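# Stand the fallen bottle cap-up in an empty carton cell

## Task

Pick up the one bottle lying on its side on the steel table and set it upright, cap on top, in a carton cell that has nothing in it; then open the gripper and withdraw. It only counts if the bottle stays there by itself once the robot has let go, and no other item may be moved into the carton.

## Robot and tools

Robot: two arms, left_arm and right_arm, each ending in a two-finger gripper. Both use one shared scene frame. Its origin sits on the table top midway between the arms, +x runs out over the table, +z is up, and left_arm is on the +y side. The names left and right do not refer to sides of a camera picture. Arm bases: left_arm at (0, +0.345, 0) with quat_wxyz (+0.999, 0, 0, -0.044); right_arm at (-0.047, -0.310, 0) with quat_wxyz (+0.999, 0, 0, -0.039).

Gripper geometry: the fingers point along the gripper's own +z axis and close along its y axis. The reported end_effector_position is the spot between the finger pads, roughly 1 cm short of the fingertips. A wrist camera mount rides on each gripper but is not shown in pictures.

Command row: every moving argument is a single list of 16 plain numbers covering both arms, even if only one should move. Order: left_arm x, y, z, qw, qx, qy, qz, opening, then right_arm in the same 8-number order. x, y, z are an absolute target position in metres in the scene frame; qw, qx, qy, qz (w first) are an absolute target orientation in the same frame. Both are poses, not offsets. Opening runs from -1 (closed) to +1 (fully open, 0.094 m). An arm meant to stay still should get exactly the pose from the last result before it stopped, plus its wanted opening, in every call; to hold an orientation, repeat the same target quaternion each time rather than copying a drifted reading.

Tools:
- execute_actions {actions, pictures}. actions is an empty list (just report the state, with pictures), or a list with one item. An action item is {rows: up to 15 rows, steps: 1 to 15, default 15}; each row lasts one control step of 1/30 s and the final row repeats to fill the step count. An action must have at least 8 steps. A wait item is {steps: up to 300}, counted from the previous result, so reply time is included. pictures true asks for camera images. A refused call sends nothing.
- move {target: one 16-number row, speed: 0.002 to 0.5 m/s, default 0.25; turning capped at twice that in rad/s}. Both grippers travel straight toward their targets and arrive together, over 0.5 to 10 s; longer paths are cut off at 10 s. Openings are applied at the start. Paths ignore obstacles and the other arm. Grippers lag, may stray and may exceed the speed, especially near full reach.
- wait {seconds: 0 to 10}: lets the simulation run with nothing new sent.
- zoom_image {camera: cam_head_left or cam_head_right, region: [x0, y0, x1, y1] in pixels, top-left origin, at most 504 by 504}: a sharper crop of the latest image.
- read_manual {section: "licences"}: licence texts only.
- finished_scene {scene: current scene number}: closes and grades the scene; irreversible.

Motion rules: a target more than 0.6 m from an arm's last reported position along any gripper axis gets the call refused. Each control step, the commanded pose is clipped to within 70 mm and 16 degrees of the measured pose; the controller favours position over orientation if it cannot meet both. Moves often stop a centimetre or more short, usually low. After an action ends, an arm continues only to its last clipped pose, so check the result and send the rest. Joint ranges (rad), base to gripper: waist -2.618 to 3.054, shoulder 0 to 3.142, elbow 0 to 3.142, wrist pitch -1.571 to 1.571, wrist yaw -1.571 to 1.571, wrist roll -2.094 to 2.094.

Timing: an action's result is captured 8 steps before it finishes; those remaining steps play out while the reply is being written, and the next command begins after them.

Reading results: the state line gives each gripper's position and quat_wxyz; printed positions can be slightly off at long reach. grip_measured shows finger opening on the command scale (each reading may be off by about 1 mm). To hold something, command roughly 0.03 below grip_measured; a smaller gap grips lighter. Finger force tops out near 50 to 62 N per pad. HELD marks steps where a command was not sent; a pose unreachable line names the arm whose command the clearance check altered or blocked. A Hand target line, present when nothing is pending, shows where each gripper is being driven. The move: line gives the ending (done, off_target, moving, held, fault), any limits (paced means the target was clipped; held means some steps were blocked, after which the arm may lurch fast), and each gripper's distance to its target. Joint torque readings carry offsets and noise. MOTOR HOT appears from 75 °C; at 90 °C the arm pauses 10 s, and at 100 °C it goes limp and falls; these show as OVER-TEMPERATURE FAULT.

Avoid: dropping or sliding the bottle, fast impacts, pressing far past contact, the arms hitting each other, and anything leaving the table. Objects may occasionally be tugged or pushed by outside disturbances, so grip firmly and verify the bottle stands on its own before ending.

Each tool is called after "Call:" as a command line: name --argument value for each argument, lists and objects as JSON in quotes; but a table of rows of numbers goes row by row, as --pt "numbers of a row", without its own name.

## Session

I'll start by looking at the current state.

Call:
execute_actions --actions '[]'

Scene clock: 0.00 s of 5440.00 s.
left_arm: end_effector_position=(+0.5387, +0.4397, +0.3620) grip_measured=+1.000 end_effector_quat_wxyz=(+0.491, +0.538, +0.432, +0.532) | right_arm: end_effector_position=(+0.5425, -0.1848, +0.2437) grip_measured=+1.000 end_effector_quat_wxyz=(+0.413, -0.153, +0.866, +0.238)
Joint positions: left_arm=[0.373 1.708 1.347 0.413 0.352 1.703 0.094] | right_arm=[ 0.138  2.195  2.164 -0.651 -0.522 -0.036  0.094]
Joint velocities: left_arm=[-0.002 -0.007  0.002  0.007  0.022  0.022  0.   ] | right_arm=[ 0.002 -0.027 -0.002  0.007 -0.022  0.022  0.   ]
Joint torques (N m, as the arm reports them, + toward a larger angle): no reading
Hand target (left_arm): +0.536, +0.439, +0.372; +0.495, +0.533, +0.428, +0.537
Hand target (right_arm): +0.542, -0.184, +0.256; +0.425, -0.158, +0.859, +0.238

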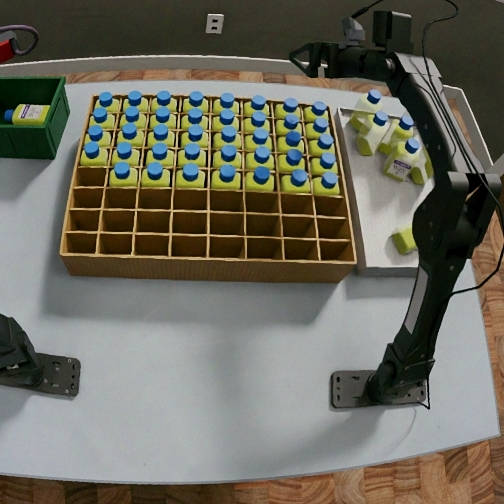

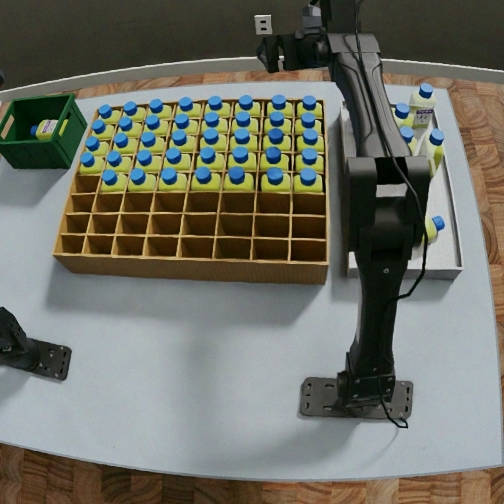

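Call:
zoom_image --camera "cam_head_left" --region '[300, 70, 504, 300]'

Call:
zoom_image --camera "cam_head_right" --region '[300, 70, 504, 300]'

Region (300, 70, 504, 300) of cam_head_left's 504x504 image, scaled by 2.191, with more detail than that image has; it fills the left 447 columns of this view, and the rest is white.

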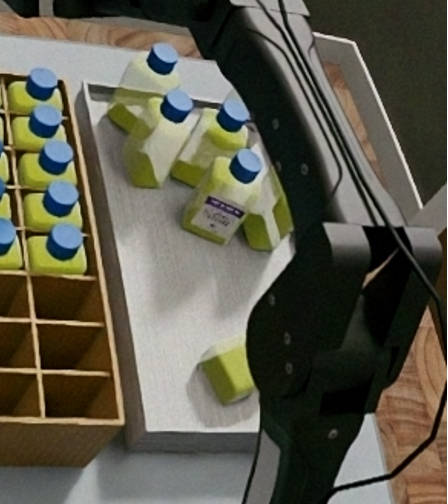

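Region (300, 70, 504, 300) of cam_head_right's 504x504 image, scaled by 2.191, with more detail than that image has; it fills the left 447 columns of this view, and the rest is white.

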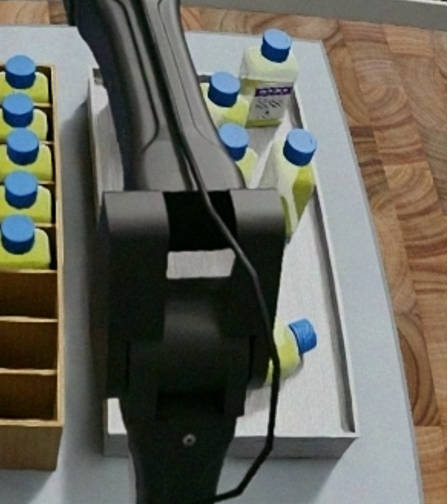

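Call:
move --target '[0.5387, 0.4397, 0.3620, 0.491, 0.538, 0.432, 0.532, 1.0, 0.15, -0.12, 0.24, 0.0, -0.383, 0.924, 0.0, 1.0]' --speed 0.3

Scene clock: 6.63 s of 5440.00 s.
left_arm: end_effector_position=(+0.5387, +0.4397, +0.3620) grip_measured=+1.000 end_effector_quat_wxyz=(+0.491, +0.538, +0.432, +0.532) | right_arm: end_effector_position=(+0.1536, -0.1088, +0.2432) grip_measured=+1.000 end_effector_quat_wxyz=(+0.091, -0.384, +0.918, +0.032)
Joint positions: left_arm=[0.373 1.708 1.347 0.413 0.352 1.703 0.094] | right_arm=[ 0.87   1.521  1.709 -1.565  0.01  -0.002  0.094]
Joint velocities: left_arm=[ 0.007 -0.007 -0.007  0.007  0.095 -0.095  0.   ] | right_arm=[-0.002 -0.012  0.002  0.037  0.022  0.007  0.   ]
Joint torques (N m, as the arm reports them, + toward a larger angle): left_arm=[ 0.03 -9.99  6.55  1.78  0.02  0.03] | right_arm=[ 0.26 -6.74  3.77  0.78  0.19  0.1 ]
Hand target (left_arm): +0.539, +0.440, +0.362; +0.491, +0.538, +0.432, +0.532
Hand target (right_arm): +0.151, -0.114, +0.244; +0.094, -0.382, +0.919, +0.027
Off the commanded pose (left_arm): 0.000 m, 0 deg.
Off the commanded pose (right_arm): 0.012 m, 11 deg.
joint sent to its limit (right arm) — the command would take joint 4 (wrist pitch) past its lower limit, so that joint was sent only as far as its limit.
Kept back: nothing.
After step 90, 1.23 s passed at rest.
move: off_target (right_arm)

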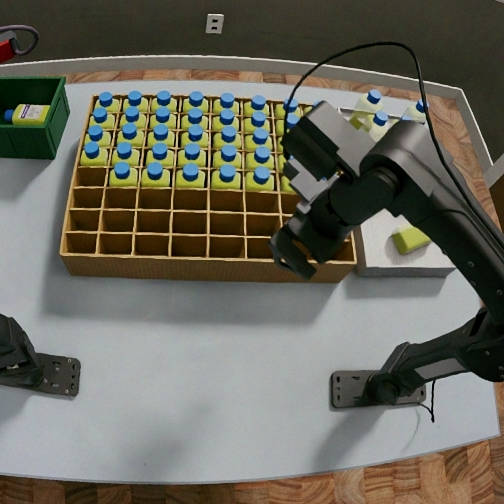

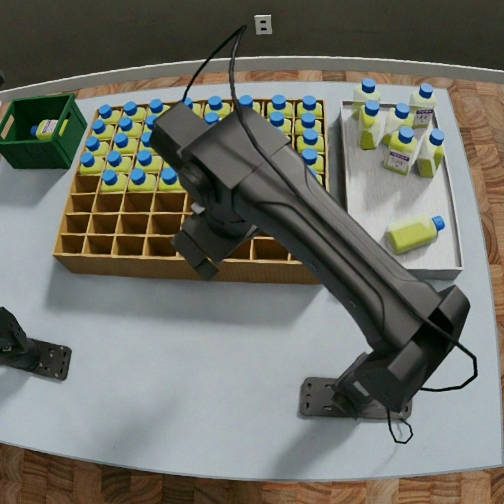

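Call:
zoom_image --camera "cam_head_right" --region '[330, 170, 480, 300]'

Call:
zoom_image --camera "cam_head_left" --region '[330, 170, 480, 300]'

Call:
zoom_image --camera "cam_head_left" --region '[50, 80, 300, 300]'

Region (330, 170, 480, 300) of cam_head_right's 504x504 image, scaled by 3.360, with more detail than that image has; it fills the top 437 rows of this view, and the rest is white.

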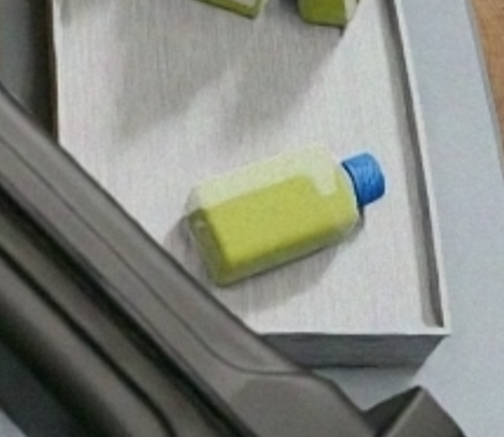

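Region (330, 170, 480, 300) of cam_head_left's 504x504 image, scaled by 3.360, with more detail than that image has; it fills the top 437 rows of this view, and the rest is white.

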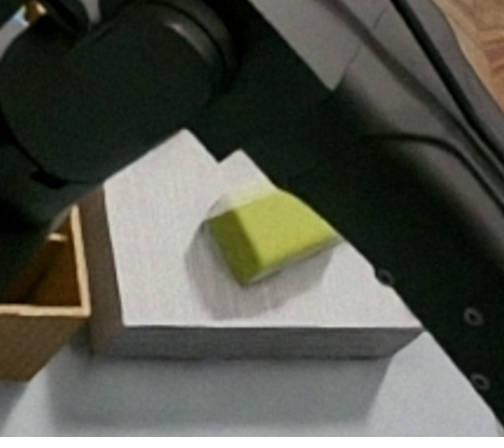

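Region (50, 80, 300, 300) of cam_head_left's 504x504 image, scaled by 2.016, with more detail than that image has; it fills the top 444 rows of this view, and the rest is white.

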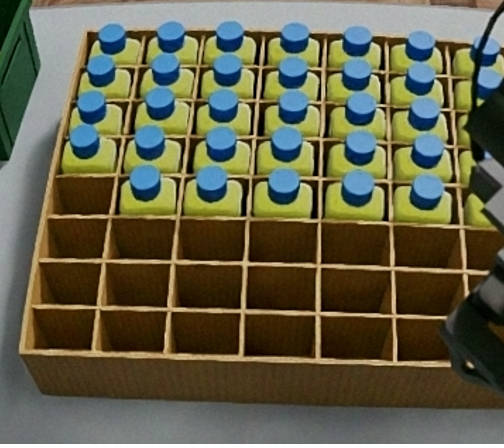

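Call:
zoom_image --camera "cam_head_left" --region '[240, 90, 440, 300]'

Call:
zoom_image --camera "cam_head_right" --region '[130, 90, 330, 300]'

Call:
zoom_image --camera "cam_head_left" --region '[310, 310, 504, 440]'

Call:
zoom_image --camera "cam_head_left" --region '[0, 290, 150, 420]'

Region (240, 90, 440, 300) of cam_head_left's 504x504 image, scaled by 2.400, with more detail than that image has; it fills the left 480 columns of this view, and the rest is white.

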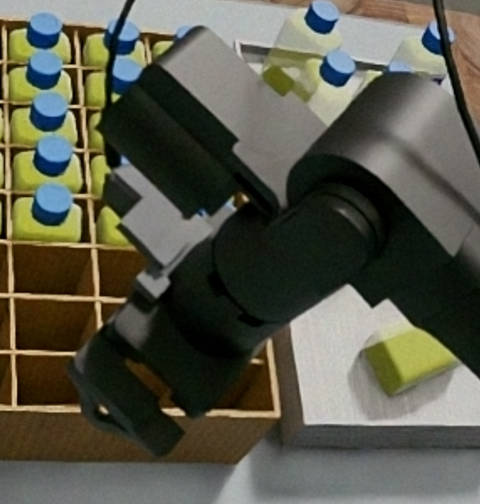

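Region (130, 90, 330, 300) of cam_head_right's 504x504 image, scaled by 2.400, with more detail than that image has; it fills the left 480 columns of this view, and the rest is white.

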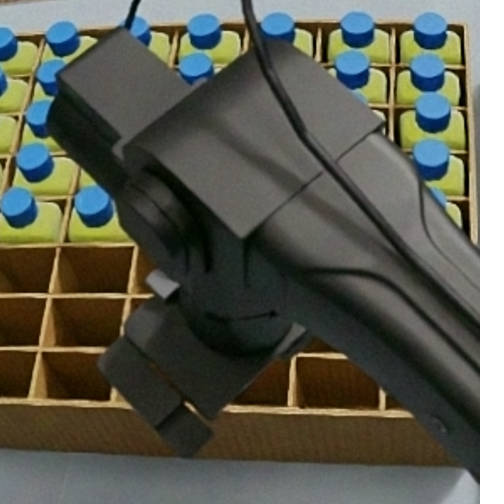

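Region (310, 310, 504, 440) of cam_head_left's 504x504 image, scaled by 2.598, with more detail than that image has; it fills the top 338 rows of this view, and the rest is white.

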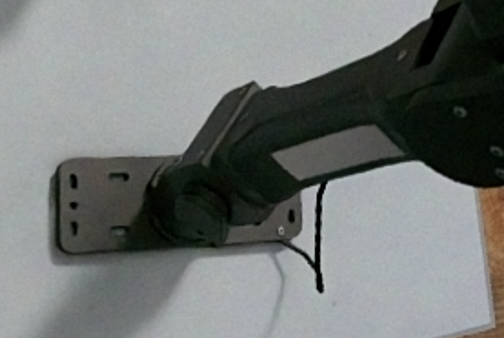

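Region (0, 290, 150, 420) of cam_head_left's 504x504 image, scaled by 3.360, with more detail than that image has; it fills the top 437 rows of this view, and the rest is white.

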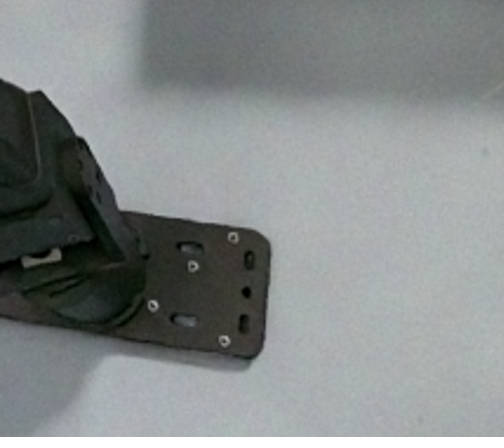

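Call:
zoom_image --camera "cam_head_right" --region '[40, 90, 200, 290]'

Call:
zoom_image --camera "cam_head_right" --region '[290, 70, 470, 200]'

Region (40, 90, 200, 290) of cam_head_right's 504x504 image, scaled by 2.520, with more detail than that image has; it fills the left 403 columns of this view, and the rest is white.

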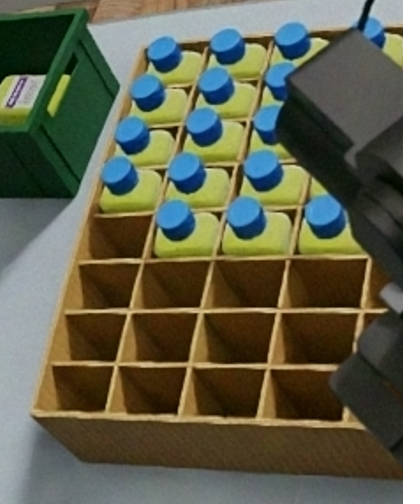

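Region (290, 70, 470, 200) of cam_head_right's 504x504 image, scaled by 2.800, with more detail than that image has.

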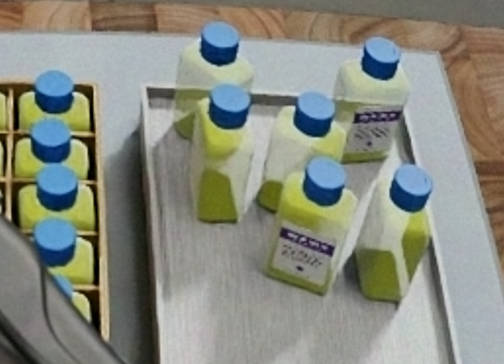

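Call:
move --target '[0.5387, 0.4397, 0.3620, 0.491, 0.538, 0.432, 0.532, 1.0, 0.30, -0.49, 0.13, -0.0368, 0.5368, 0.8426, 0.0234, 1.0]' --speed 0.4

Scene clock: 23.40 s of 5440.00 s.
left_arm: end_effector_position=(+0.5387, +0.4397, +0.3620) grip_measured=+1.000 end_effector_quat_wxyz=(+0.491, +0.538, +0.432, +0.532) | right_arm: end_effector_position=(+0.2894, -0.4906, +0.1219) grip_measured=+1.000 end_effector_quat_wxyz=(-0.052, +0.532, +0.845, +0.027)
Joint positions: left_arm=[0.373 1.708 1.347 0.413 0.352 1.703 0.094] | right_arm=[-0.444  2.11   1.964 -1.527 -0.057  0.599  0.094]
Joint velocities: left_arm=[ 0.002  0.017 -0.017 -0.066 -0.081 -0.007  0.   ] | right_arm=[ 0.002  0.017 -0.012 -0.007  0.022 -0.037  0.   ]
Joint torques (N m, as the arm reports them, + toward a larger angle): left_arm=[ 0.03 -9.98  6.55  1.78  0.02  0.03] | right_arm=[  0.01 -10.2    7.29   0.13   0.02   0.07]
Hand target (left_arm): +0.539, +0.440, +0.362; +0.491, +0.538, +0.432, +0.532
Hand target (right_arm): +0.292, -0.493, +0.129; -0.045, +0.536, +0.843, +0.025
Off the commanded pose (left_arm): 0.000 m, 0 deg.
Off the commanded pose (right_arm): 0.013 m, 2 deg.
Kept back: nothing.
After step 90, 10.67 s passed at rest.
move: off_target (right_arm)

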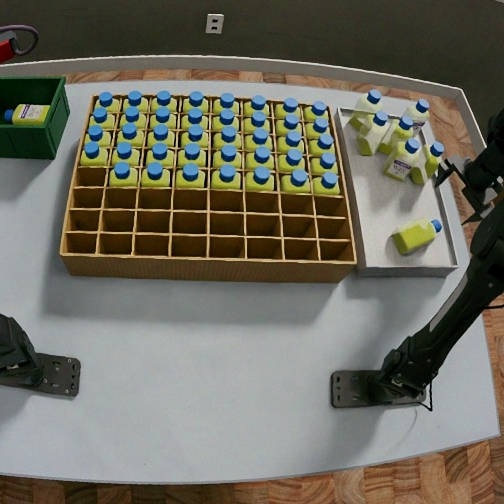

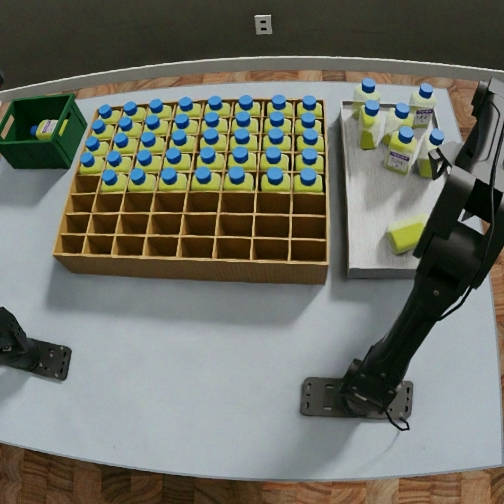

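Call:
zoom_image --camera "cam_head_left" --region '[354, 120, 504, 290]'

Call:
zoom_image --camera "cam_head_right" --region '[354, 120, 504, 290]'

Region (354, 120, 504, 290) of cam_head_left's 504x504 image, scaled by 2.965, with more detail than that image has; it fills the left 445 columns of this view, and the rest is white.

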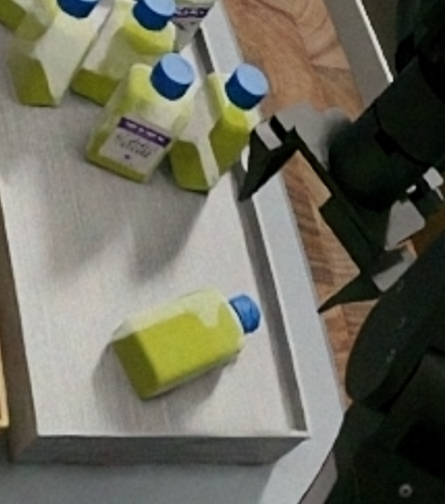

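Region (354, 120, 504, 290) of cam_head_right's 504x504 image, scaled by 2.965, with more detail than that image has; it fills the left 445 columns of this view, and the rest is white.

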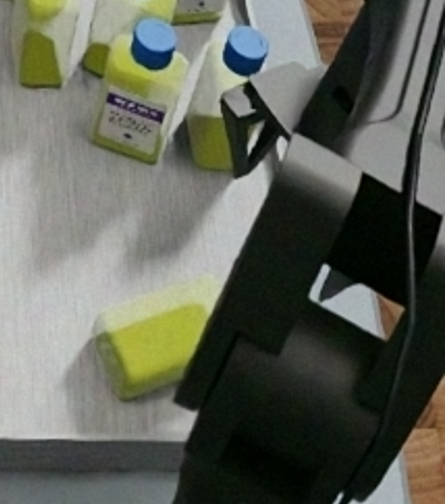

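Call:
move --target '[0.5387, 0.4397, 0.3620, 0.491, 0.538, 0.432, 0.532, 1.0, 0.272, -0.482, 0.108, -0.0877, 0.5416, 0.8341, 0.0569, 0.25]' --speed 0.15

Call:
zoom_image --camera "cam_head_left" --region '[384, 160, 504, 280]'

Call:
zoom_image --camera "cam_head_right" --region '[384, 160, 504, 280]'

Scene clock: 27.47 s of 5440.00 s.
left_arm: end_effector_position=(+0.5387, +0.4397, +0.3620) grip_measured=+1.000 end_effector_quat_wxyz=(+0.491, +0.538, +0.432, +0.532) | right_arm: end_effector_position=(+0.2737, -0.4826, +0.1060) grip_measured=+0.252 end_effector_quat_wxyz=(-0.091, +0.541, +0.834, +0.051)
Joint positions: left_arm=[0.373 1.708 1.347 0.413 0.352 1.703 0.094] | right_arm=[-0.47   2.11   1.887 -1.528 -0.106  0.593  0.059]
Joint velocities: left_arm=[-0.022  0.007 -0.002  0.007 -0.066  0.007  0.   ] | right_arm=[-0.002 -0.002 -0.002  0.037 -0.022  0.051 -0.   ]
Joint torques (N m, as the arm reports them, + toward a larger angle): left_arm=[ 0.04 -9.99  6.56  1.78  0.02  0.03] | right_arm=[ -0.6  -11.65   3.83   0.13  -0.14   0.  ]
Hand target (left_arm): +0.539, +0.440, +0.362; +0.491, +0.538, +0.432, +0.532
Hand target (right_arm): +0.272, -0.482, +0.108; -0.088, +0.541, +0.834, +0.057
Off the commanded pose (left_arm): 0.000 m, 0 deg.
Off the commanded pose (right_arm): 0.003 m, 1 deg.
Kept back: nothing.
After step 90, 0.30 s passed at rest.
move: done

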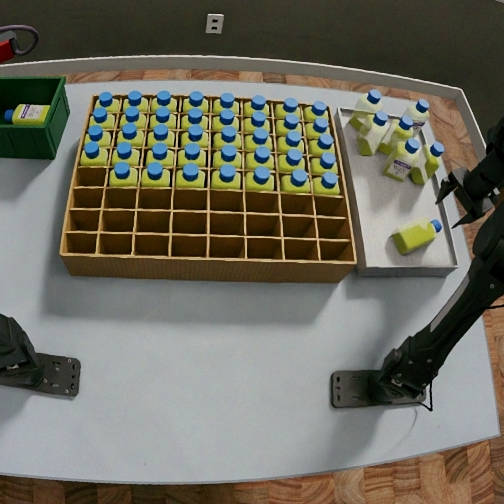

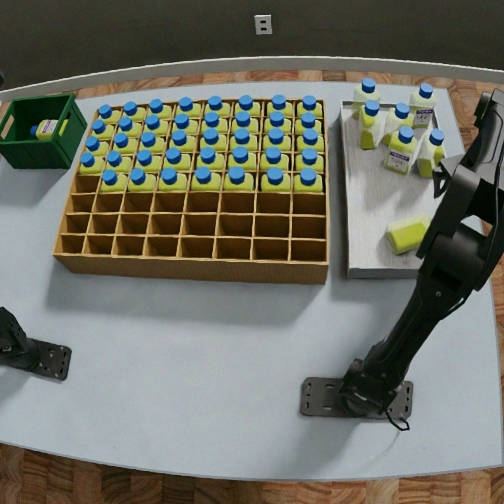

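Region (384, 160, 504, 280) of cam_head_left's 504x504 image, scaled by 4.200, with more detail than that image has.

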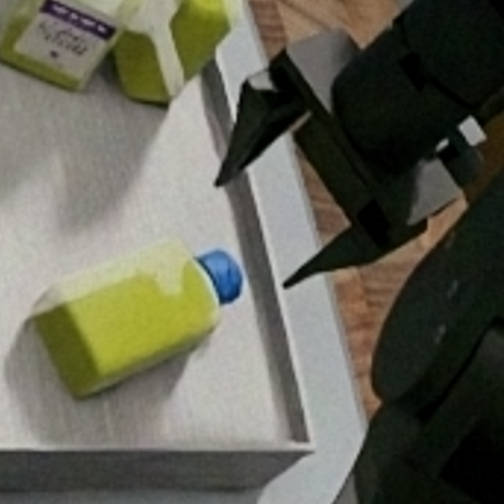

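Region (384, 160, 504, 280) of cam_head_right's 504x504 image, scaled by 4.200, with more detail than that image has.

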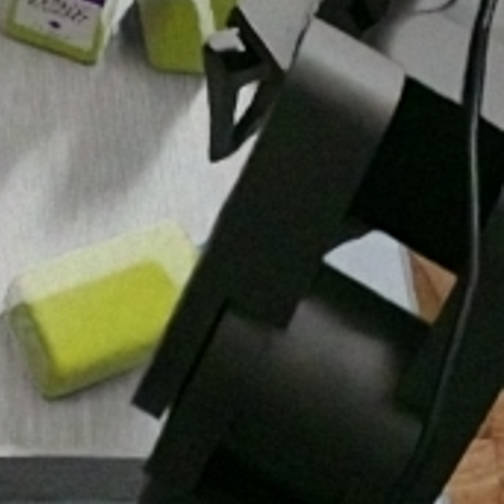

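Call:
move --target '[0.5387, 0.4397, 0.3620, 0.491, 0.538, 0.432, 0.532, 1.0, 0.2650, -0.4775, 0.076, -0.1167, 0.5393, 0.8306, 0.0758, 0.25]' --speed 0.06

Call:
zoom_image --camera "cam_head_left" --region '[384, 160, 504, 280]'

Call:
zoom_image --camera "cam_head_right" --region '[384, 160, 504, 280]'

Scene clock: 29.47 s of 5440.00 s.
left_arm: end_effector_position=(+0.5387, +0.4397, +0.3620) grip_measured=+1.000 end_effector_quat_wxyz=(+0.491, +0.538, +0.432, +0.532) | right_arm: end_effector_position=(+0.2660, -0.4771, +0.0810) grip_measured=+0.252 end_effector_quat_wxyz=(-0.113, +0.538, +0.832, +0.070)
Joint positions: left_arm=[0.373 1.708 1.347 0.413 0.352 1.703 0.094] | right_arm=[-0.486  2.121  1.792 -1.469 -0.141  0.567  0.059]
Joint velocities: left_arm=[-0.022 -0.012  0.002 -0.037 -0.037  0.037  0.   ] | right_arm=[-0.002  0.017 -0.012 -0.022  0.022 -0.007 -0.002]
Joint torques (N m, as the arm reports them, + toward a larger angle): left_arm=[ 0.05 -9.99  6.57  1.78  0.02  0.02] | right_arm=[-0.36 -9.96  3.58  0.14 -0.21 -0.06]
Hand target (left_arm): +0.539, +0.440, +0.362; +0.491, +0.538, +0.432, +0.532
Hand target (right_arm): +0.265, -0.477, +0.076; -0.117, +0.539, +0.831, +0.076
Off the commanded pose (left_arm): 0.000 m, 0 deg.
Off the commanded pose (right_arm): 0.005 m, 1 deg.
Kept back: nothing.
move: done

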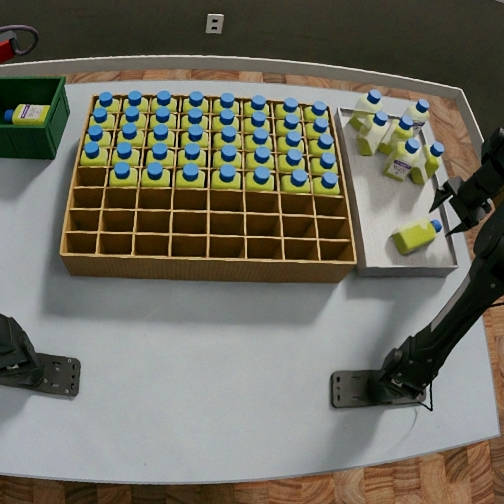

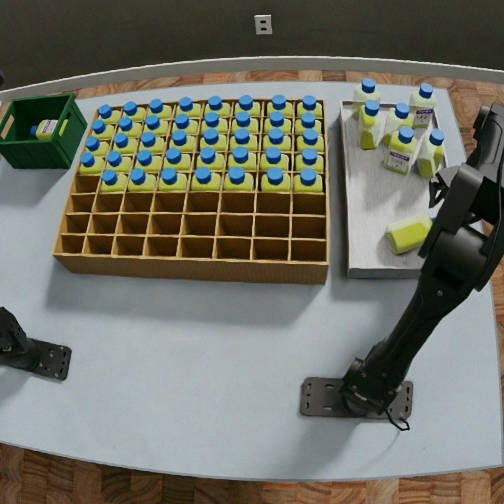

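Region (384, 160, 504, 280) of cam_head_left's 504x504 image, scaled by 4.200, with more detail than that image has.

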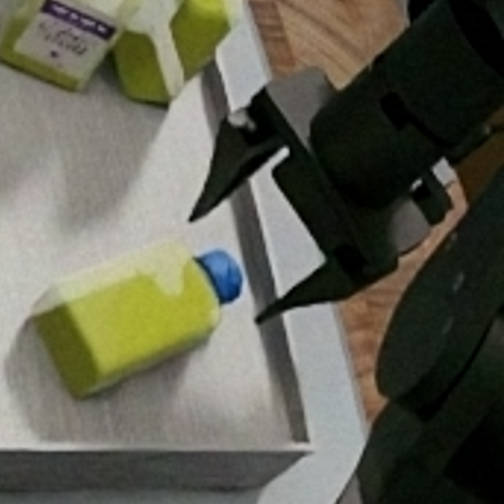

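Region (384, 160, 504, 280) of cam_head_right's 504x504 image, scaled by 4.200, with more detail than that image has.

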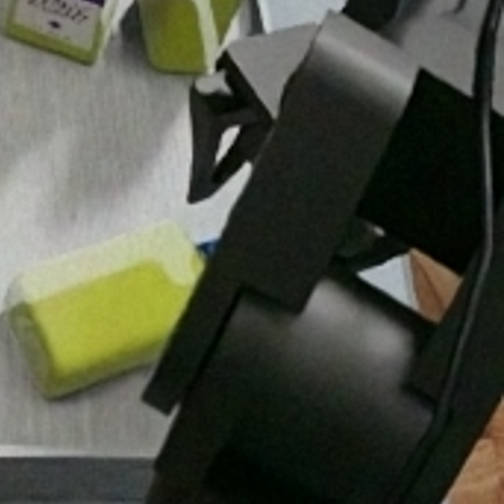

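Call:
move --target '[0.5387, 0.4397, 0.3620, 0.491, 0.538, 0.432, 0.532, 1.0, 0.2628, -0.4760, 0.063, -0.1456, 0.5363, 0.8260, 0.0946, 0.25]' --speed 0.05

Call:
zoom_image --camera "cam_head_left" --region '[384, 160, 504, 280]'

Call:
zoom_image --camera "cam_head_right" --region '[384, 160, 504, 280]'

Scene clock: 31.50 s of 5440.00 s.
left_arm: end_effector_position=(+0.5387, +0.4397, +0.3620) grip_measured=+1.000 end_effector_quat_wxyz=(+0.491, +0.538, +0.432, +0.532) | right_arm: end_effector_position=(+0.2644, -0.4762, +0.0625) grip_measured=+0.252 end_effector_quat_wxyz=(-0.140, +0.535, +0.828, +0.088)
Joint positions: left_arm=[0.373 1.708 1.347 0.413 0.352 1.703 0.094] | right_arm=[-0.502  2.179  1.792 -1.469 -0.172  0.542  0.059]
Joint velocities: left_arm=[-0.027 -0.007  0.002 -0.051  0.007 -0.007  0.   ] | right_arm=[ 0.002 -0.007  0.012 -0.007 -0.007 -0.066  0.001]
Joint torques (N m, as the arm reports them, + toward a larger angle): left_arm=[ 0.03 -9.99  6.56  1.78  0.02  0.02] | right_arm=[ -0.4  -10.12   5.08  -0.3   -0.24  -0.06]
Hand target (left_arm): +0.539, +0.440, +0.362; +0.491, +0.538, +0.432, +0.532
Hand target (right_arm): +0.263, -0.476, +0.063; -0.146, +0.536, +0.826, +0.094
Off the commanded pose (left_arm): 0.000 m, 0 deg.
Off the commanded pose (right_arm): 0.002 m, 1 deg.
Kept back: nothing.
move: done

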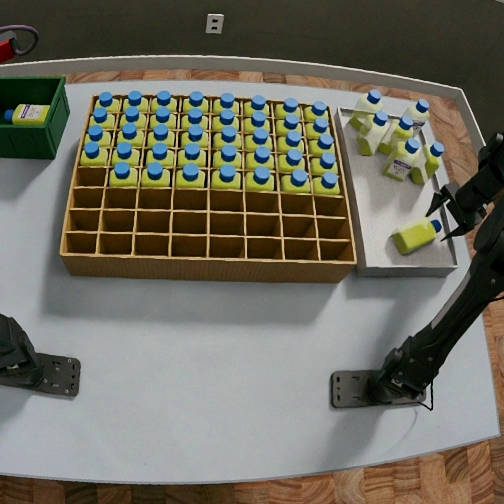

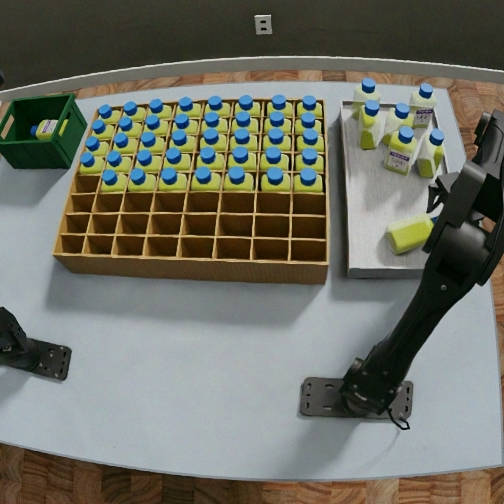

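Region (384, 160, 504, 280) of cam_head_left's 504x504 image, scaled by 4.200, with more detail than that image has.

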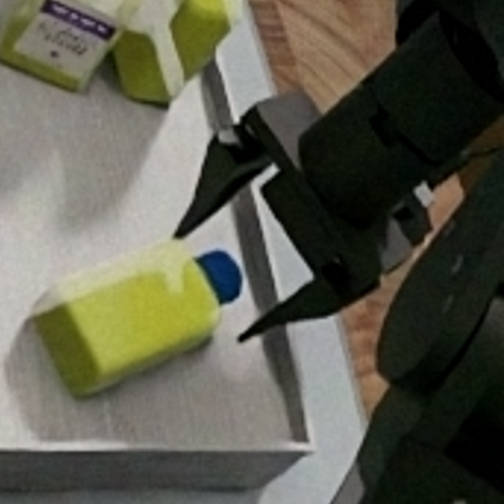

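Region (384, 160, 504, 280) of cam_head_right's 504x504 image, scaled by 4.200, with more detail than that image has.

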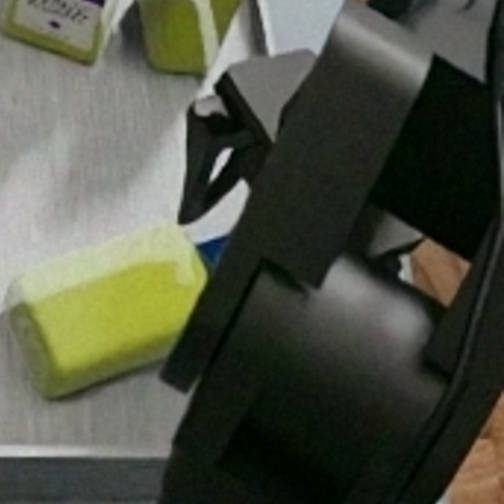

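Call:
execute_actions --actions '[{"rows": [[0.5387,0.4397,0.3620,0.491,0.538,0.432,0.532,1.0,0.2628,-0.4760,0.063,-0.1456,0.5363,0.8260,0.0946,0.18],[0.5387,0.4397,0.3620,0.491,0.538,0.432,0.532,1.0,0.2628,-0.4760,0.063,-0.1456,0.5363,0.8260,0.0946,0.11],[0.5387,0.4397,0.3620,0.491,0.538,0.432,0.532,1.0,0.2628,-0.4760,0.063,-0.1456,0.5363,0.8260,0.0946,0.04],[0.5387,0.4397,0.3620,0.491,0.538,0.432,0.532,1.0,0.2628,-0.4760,0.063,-0.1456,0.5363,0.8260,0.0946,-0.03],[0.5387,0.4397,0.3620,0.491,0.538,0.432,0.532,1.0,0.2628,-0.4760,0.063,-0.1456,0.5363,0.8260,0.0946,-0.09],[0.5387,0.4397,0.3620,0.491,0.538,0.432,0.532,1.0,0.2628,-0.4760,0.063,-0.1456,0.5363,0.8260,0.0946,-0.14],[0.5387,0.4397,0.3620,0.491,0.538,0.432,0.532,1.0,0.2628,-0.4760,0.063,-0.1456,0.5363,0.8260,0.0946,-0.19],[0.5387,0.4397,0.3620,0.491,0.538,0.432,0.532,1.0,0.2628,-0.4760,0.063,-0.1456,0.5363,0.8260,0.0946,-0.23],[0.5387,0.4397,0.3620,0.491,0.538,0.432,0.532,1.0,0.2628,-0.4760,0.063,-0.1456,0.5363,0.8260,0.0946,-0.27],[0.5387,0.4397,0.3620,0.491,0.538,0.432,0.532,1.0,0.2628,-0.4760,0.063,-0.1456,0.5363,0.8260,0.0946,-0.30],[0.5387,0.4397,0.3620,0.491,0.538,0.432,0.532,1.0,0.2628,-0.4760,0.063,-0.1456,0.5363,0.8260,0.0946,-0.33],[0.5387,0.4397,0.3620,0.491,0.538,0.432,0.532,1.0,0.2628,-0.4760,0.063,-0.1456,0.5363,0.8260,0.0946,-0.36],[0.5387,0.4397,0.3620,0.491,0.538,0.432,0.532,1.0,0.2628,-0.4760,0.063,-0.1456,0.5363,0.8260,0.0946,-0.39],[0.5387,0.4397,0.3620,0.491,0.538,0.432,0.532,1.0,0.2628,-0.4760,0.063,-0.1456,0.5363,0.8260,0.0946,-0.42],[0.5387,0.4397,0.3620,0.491,0.538,0.432,0.532,1.0,0.2628,-0.4760,0.063,-0.1456,0.5363,0.8260,0.0946,-0.45]], "steps": 15}]'

Call:
wait --seconds 0.3

Call:
zoom_image --camera "cam_head_left" --region '[384, 160, 504, 280]'

Scene clock: 32.90 s of 5440.00 s.
left_arm: end_effector_position=(+0.5387, +0.4397, +0.3620) grip_measured=+1.000 end_effector_quat_wxyz=(+0.491, +0.538, +0.432, +0.532) | right_arm: end_effector_position=(+0.2645, -0.4759, +0.0626) grip_measured=-0.165 end_effector_quat_wxyz=(-0.140, +0.535, +0.829, +0.089)
Joint positions: left_arm=[0.373 1.708 1.347 0.413 0.352 1.703 0.094] | right_arm=[-0.502  2.179  1.792 -1.469 -0.174  0.541  0.039]
Joint velocities: left_arm=[-0.012 -0.022 -0.007  0.007 -0.066 -0.037  0.   ] | right_arm=[ 0.012 -0.007 -0.002 -0.066 -0.037  0.037 -0.047]
Joint torques (N m, as the arm reports them, + toward a larger angle): left_arm=[  0.04 -10.     6.56   1.78   0.01   0.03] | right_arm=[ -0.55 -10.22   5.2   -0.29  -0.18  -0.04]
Steps of this call (steps 1 to 35: nothing new was sent; steps 36 to 42: the first 7 steps of this action). Readings (end_effector_position):
36: left_arm (+0.5387, +0.4397, +0.3620) | right_arm (+0.2644, -0.4760, +0.0626)
37: left_arm (+0.5387, +0.4397, +0.3620) | right_arm (+0.2644, -0.4760, +0.0626)
39: left_arm (+0.5387, +0.4397, +0.3620) | right_arm (+0.2645, -0.4759, +0.0626)
42: the state above

Scene clock: 33.47 s of 5440.00 s.
left_arm: end_effector_position=(+0.5387, +0.4397, +0.3620) grip_measured=+1.000 end_effector_quat_wxyz=(+0.491, +0.538, +0.432, +0.532) | right_arm: end_effector_position=(+0.2649, -0.4754, +0.0627) grip_measured=-0.430 end_effector_quat_wxyz=(-0.140, +0.535, +0.828, +0.091)
Joint positions: left_arm=[0.373 1.708 1.347 0.413 0.352 1.703 0.094] | right_arm=[-0.502  2.179  1.792 -1.469 -0.178  0.541  0.027]
Joint velocities: left_arm=[0.012 0.007 0.012 0.051 0.081 0.007 0.   ] | right_arm=[ 0.002  0.012 -0.002 -0.022 -0.051 -0.037 -0.001]
Joint torques (N m, as the arm reports them, + toward a larger angle): left_arm=[  0.04 -10.     6.56   1.79   0.02   0.02] | right_arm=[ -0.49 -10.15   5.12  -0.3   -0.15  -0.02]
Hand target (left_arm): +0.539, +0.440, +0.362; +0.491, +0.538, +0.432, +0.532
Hand target (right_arm): +0.263, -0.476, +0.063; -0.146, +0.536, +0.826, +0.095
Off the commanded pose (left_arm): 0.000 m, 0 deg.
Off the commanded pose (right_arm): 0.002 m, 1 deg.
Kept back: nothing.
Steps of this call (steps 1 to 8: the last 8 steps of your previous action; steps 9 to 17: nothing new was sent). Readings (end_effector_position):
1: left_arm (+0.5387, +0.4397, +0.3620) | right_arm (+0.2645, -0.4759, +0.0626)
2: left_arm (+0.5387, +0.4397, +0.3620) | right_arm (+0.2645, -0.4758, +0.0626)
4: left_arm (+0.5387, +0.4397, +0.3620) | right_arm (+0.2646, -0.4757, +0.0627)
8: left_arm (+0.5387, +0.4397, +0.3620) | right_arm (+0.2648, -0.4754, +0.0627)
17: the state above

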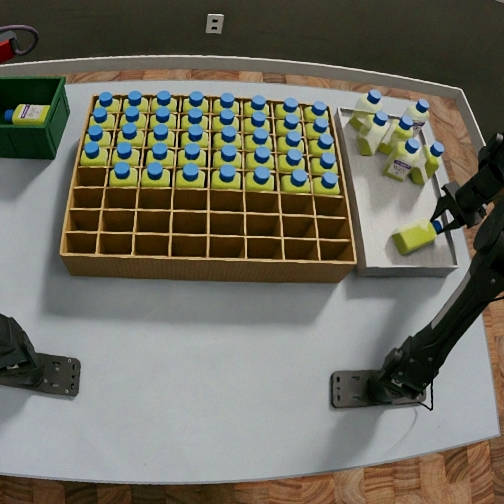

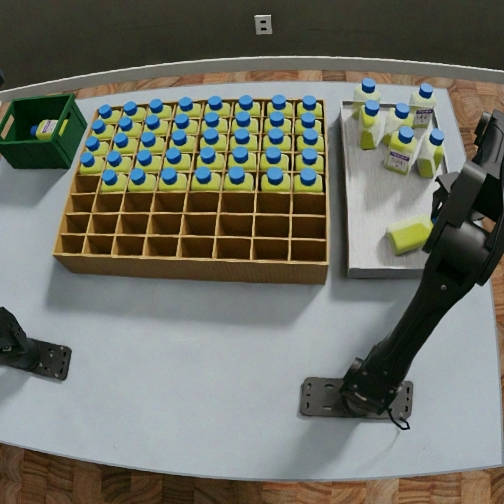

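Region (384, 160, 504, 280) of cam_head_left's 504x504 image, scaled by 4.200, with more detail than that image has.

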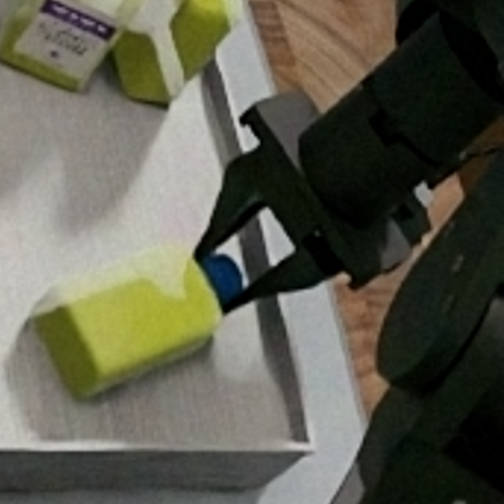

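Call:
move --target '[0.5387, 0.4397, 0.3620, 0.491, 0.538, 0.432, 0.532, 1.0, 0.2628, -0.4740, 0.11, -0.0731, 0.5425, 0.8355, 0.0475, -0.49]' --speed 0.08

Call:
zoom_image --camera "cam_head_left" --region '[364, 140, 504, 280]'

Call:
zoom_image --camera "cam_head_right" --region '[364, 140, 504, 280]'

Scene clock: 35.33 s of 5440.00 s.
left_arm: end_effector_position=(+0.5387, +0.4397, +0.3620) grip_measured=+1.000 end_effector_quat_wxyz=(+0.491, +0.538, +0.432, +0.532) | right_arm: end_effector_position=(+0.2668, -0.4781, +0.1021) grip_measured=-0.434 end_effector_quat_wxyz=(-0.077, +0.543, +0.835, +0.052)
Joint positions: left_arm=[0.373 1.708 1.347 0.413 0.352 1.703 0.094] | right_arm=[-0.47   2.045  1.777 -1.455 -0.107  0.597  0.027]
Joint velocities: left_arm=[-0.007  0.002 -0.007 -0.022  0.037 -0.022  0.   ] | right_arm=[-0.007  0.012  0.002 -0.007 -0.022  0.022  0.   ]
Joint torques (N m, as the arm reports them, + toward a larger angle): left_arm=[ 0.04 -9.99  6.56  1.78  0.02  0.03] | right_arm=[  0.48 -12.38   4.14   0.     0.     0.14]
Hand target (left_arm): +0.539, +0.440, +0.362; +0.491, +0.538, +0.432, +0.532
Hand target (right_arm): +0.263, -0.474, +0.110; -0.073, +0.543, +0.835, +0.048
Off the commanded pose (left_arm): 0.000 m, 0 deg.
Off the commanded pose (right_arm): 0.010 m, 1 deg.
Kept back: nothing.
move: done

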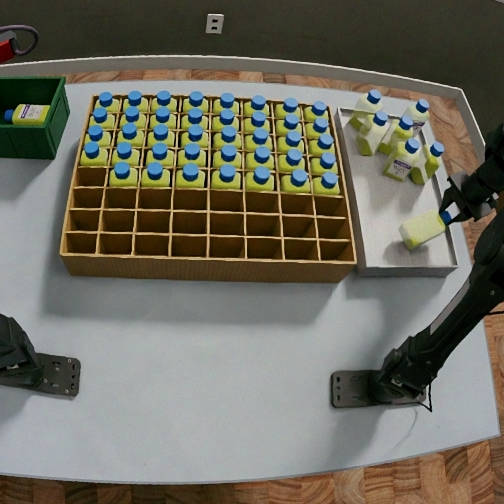

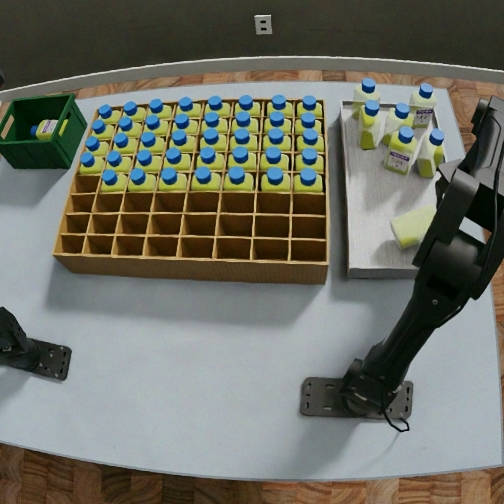

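Region (364, 140, 504, 280) of cam_head_left's 504x504 image, scaled by 3.600, with more detail than that image has.

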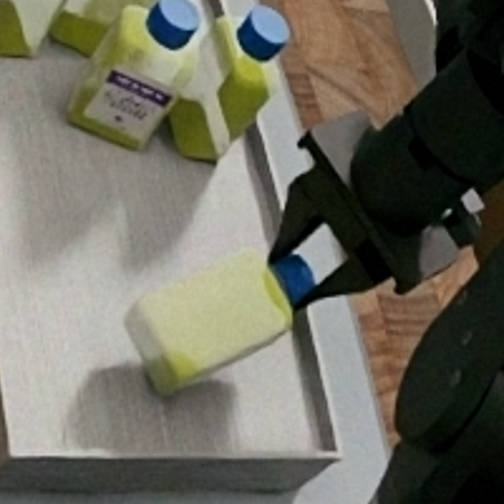

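Region (364, 140, 504, 280) of cam_head_right's 504x504 image, scaled by 3.600, with more detail than that image has.

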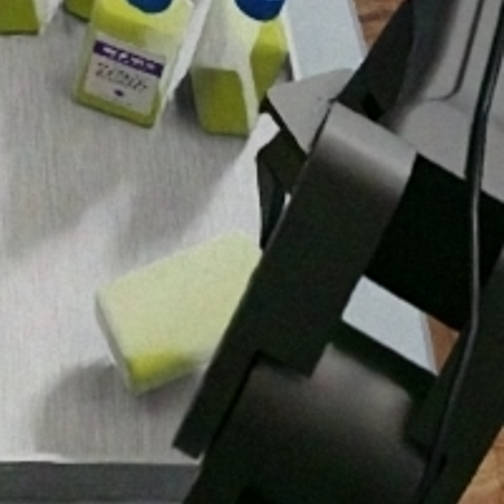

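Call:
move --target '[0.5387, 0.4397, 0.3620, 0.491, 0.538, 0.432, 0.532, 1.0, 0.25, -0.40, 0.265, 0.5656, 0.1764, 0.7958, -0.1254, -0.49]' --speed 0.3

Call:
move --target '[0.5387, 0.4397, 0.3620, 0.491, 0.538, 0.432, 0.532, 1.0, 0.245, -0.155, 0.255, 0.5793, 0.0, 0.8151, 0.0, -0.49]' --speed 0.25

Scene clock: 41.57 s of 5440.00 s.
left_arm: end_effector_position=(+0.5387, +0.4397, +0.3620) grip_measured=+1.000 end_effector_quat_wxyz=(+0.491, +0.538, +0.432, +0.532) | right_arm: end_effector_position=(+0.2520, -0.3993, +0.2482) grip_measured=-0.434 end_effector_quat_wxyz=(+0.538, +0.181, +0.815, -0.116)
Joint positions: left_arm=[0.373 1.708 1.347 0.413 0.352 1.703 0.094] | right_arm=[-0.065  0.807  0.717 -0.329  0.264  0.122  0.027]
Joint velocities: left_arm=[ 0.012 -0.022 -0.002 -0.081 -0.007  0.007  0.   ] | right_arm=[-0.007  0.017  0.002  0.007 -0.066  0.051 -0.   ]
Joint torques (N m, as the arm reports them, + toward a larger angle): left_arm=[ 0.05 -9.99  6.55  1.78  0.02  0.03] | right_arm=[ 0.31 -2.77  5.84  2.59  0.25  0.01]
Hand target (left_arm): +0.539, +0.440, +0.362; +0.491, +0.538, +0.432, +0.532
Hand target (right_arm): +0.253, -0.400, +0.265; +0.568, +0.181, +0.794, -0.120
Off the commanded pose (left_arm): 0.000 m, 0 deg.
Off the commanded pose (right_arm): 0.017 m, 4 deg.
Kept back: nothing.
move: off_target (right_arm)

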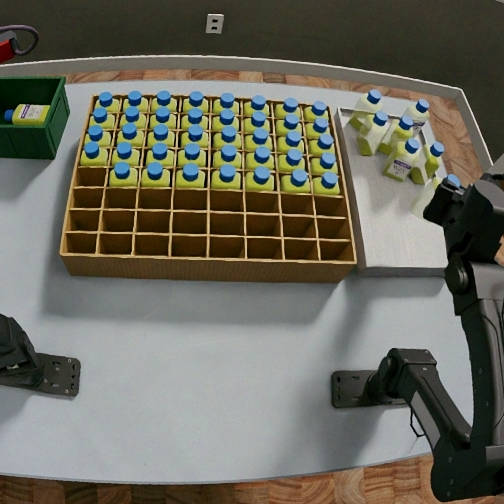

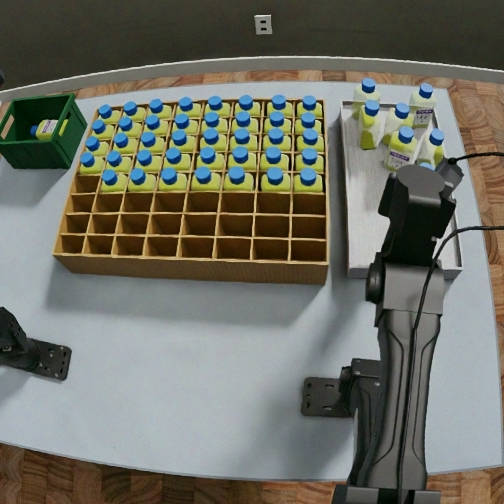

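Scene clock: 43.17 s of 5440.00 s.
left_arm: end_effector_position=(+0.5387, +0.4397, +0.3620) grip_measured=+1.000 end_effector_quat_wxyz=(+0.491, +0.538, +0.432, +0.532) | right_arm: end_effector_position=(+0.2407, -0.1573, +0.2314) grip_measured=-0.434 end_effector_quat_wxyz=(+0.556, -0.028, +0.831, -0.016)
Joint positions: left_arm=[0.373 1.708 1.347 0.413 0.352 1.703 0.094] | right_arm=[ 0.966  1.03   0.761 -0.307  0.795  0.372  0.027]
Joint velocities: left_arm=[-0.017  0.012 -0.022 -0.022  0.037  0.007  0.   ] | right_arm=[ 0.007  0.007  0.012 -0.037  0.037  0.037  0.001]
Joint torques (N m, as the arm reports them, + toward a larger angle): left_arm=[ 0.05 -9.99  6.56  1.78  0.02  0.03] | right_arm=[ 0.28 -1.62  9.13  2.22  0.69  0.04]
Hand target (left_arm): +0.539, +0.440, +0.362; +0.491, +0.538, +0.432, +0.532
Hand target (right_arm): +0.247, -0.154, +0.255; +0.580, -0.003, +0.814, -0.003
Off the commanded pose (left_arm): 0.000 m, 0 deg.
Off the commanded pose (right_arm): 0.024 m, 5 deg.
Kept back: nothing.
move: off_target (right_arm)

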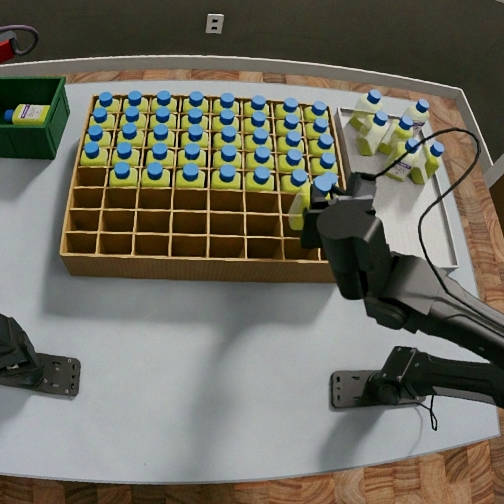

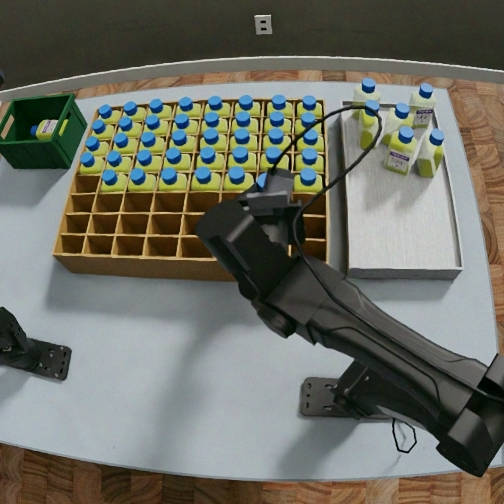

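Call:
zoom_image --camera "cam_head_left" --region '[240, 150, 390, 300]'

Call:
zoom_image --camera "cam_head_right" --region '[190, 150, 340, 300]'

Region (240, 150, 390, 300) of cam_head_left's 504x504 image, scaled by 3.360, with more detail than that image has.

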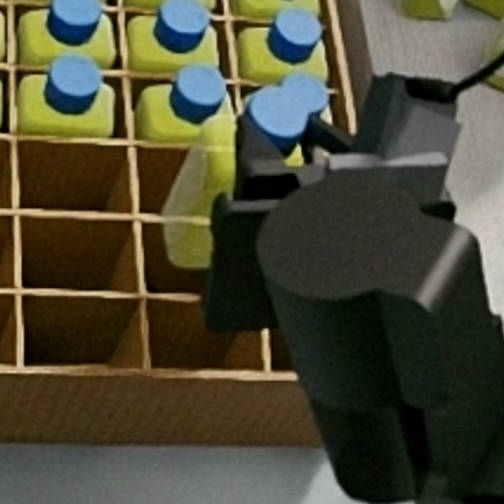

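Region (190, 150, 340, 300) of cam_head_right's 504x504 image, scaled by 3.360, with more detail than that image has.

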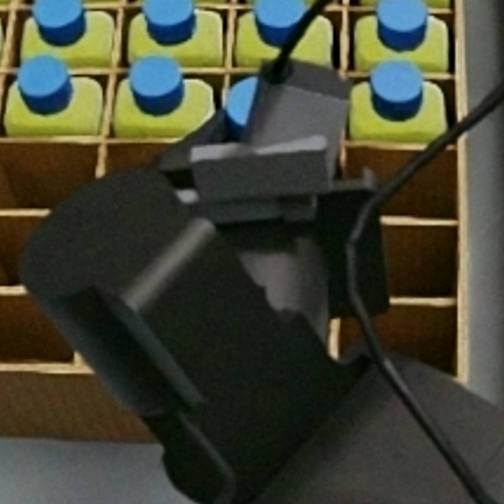

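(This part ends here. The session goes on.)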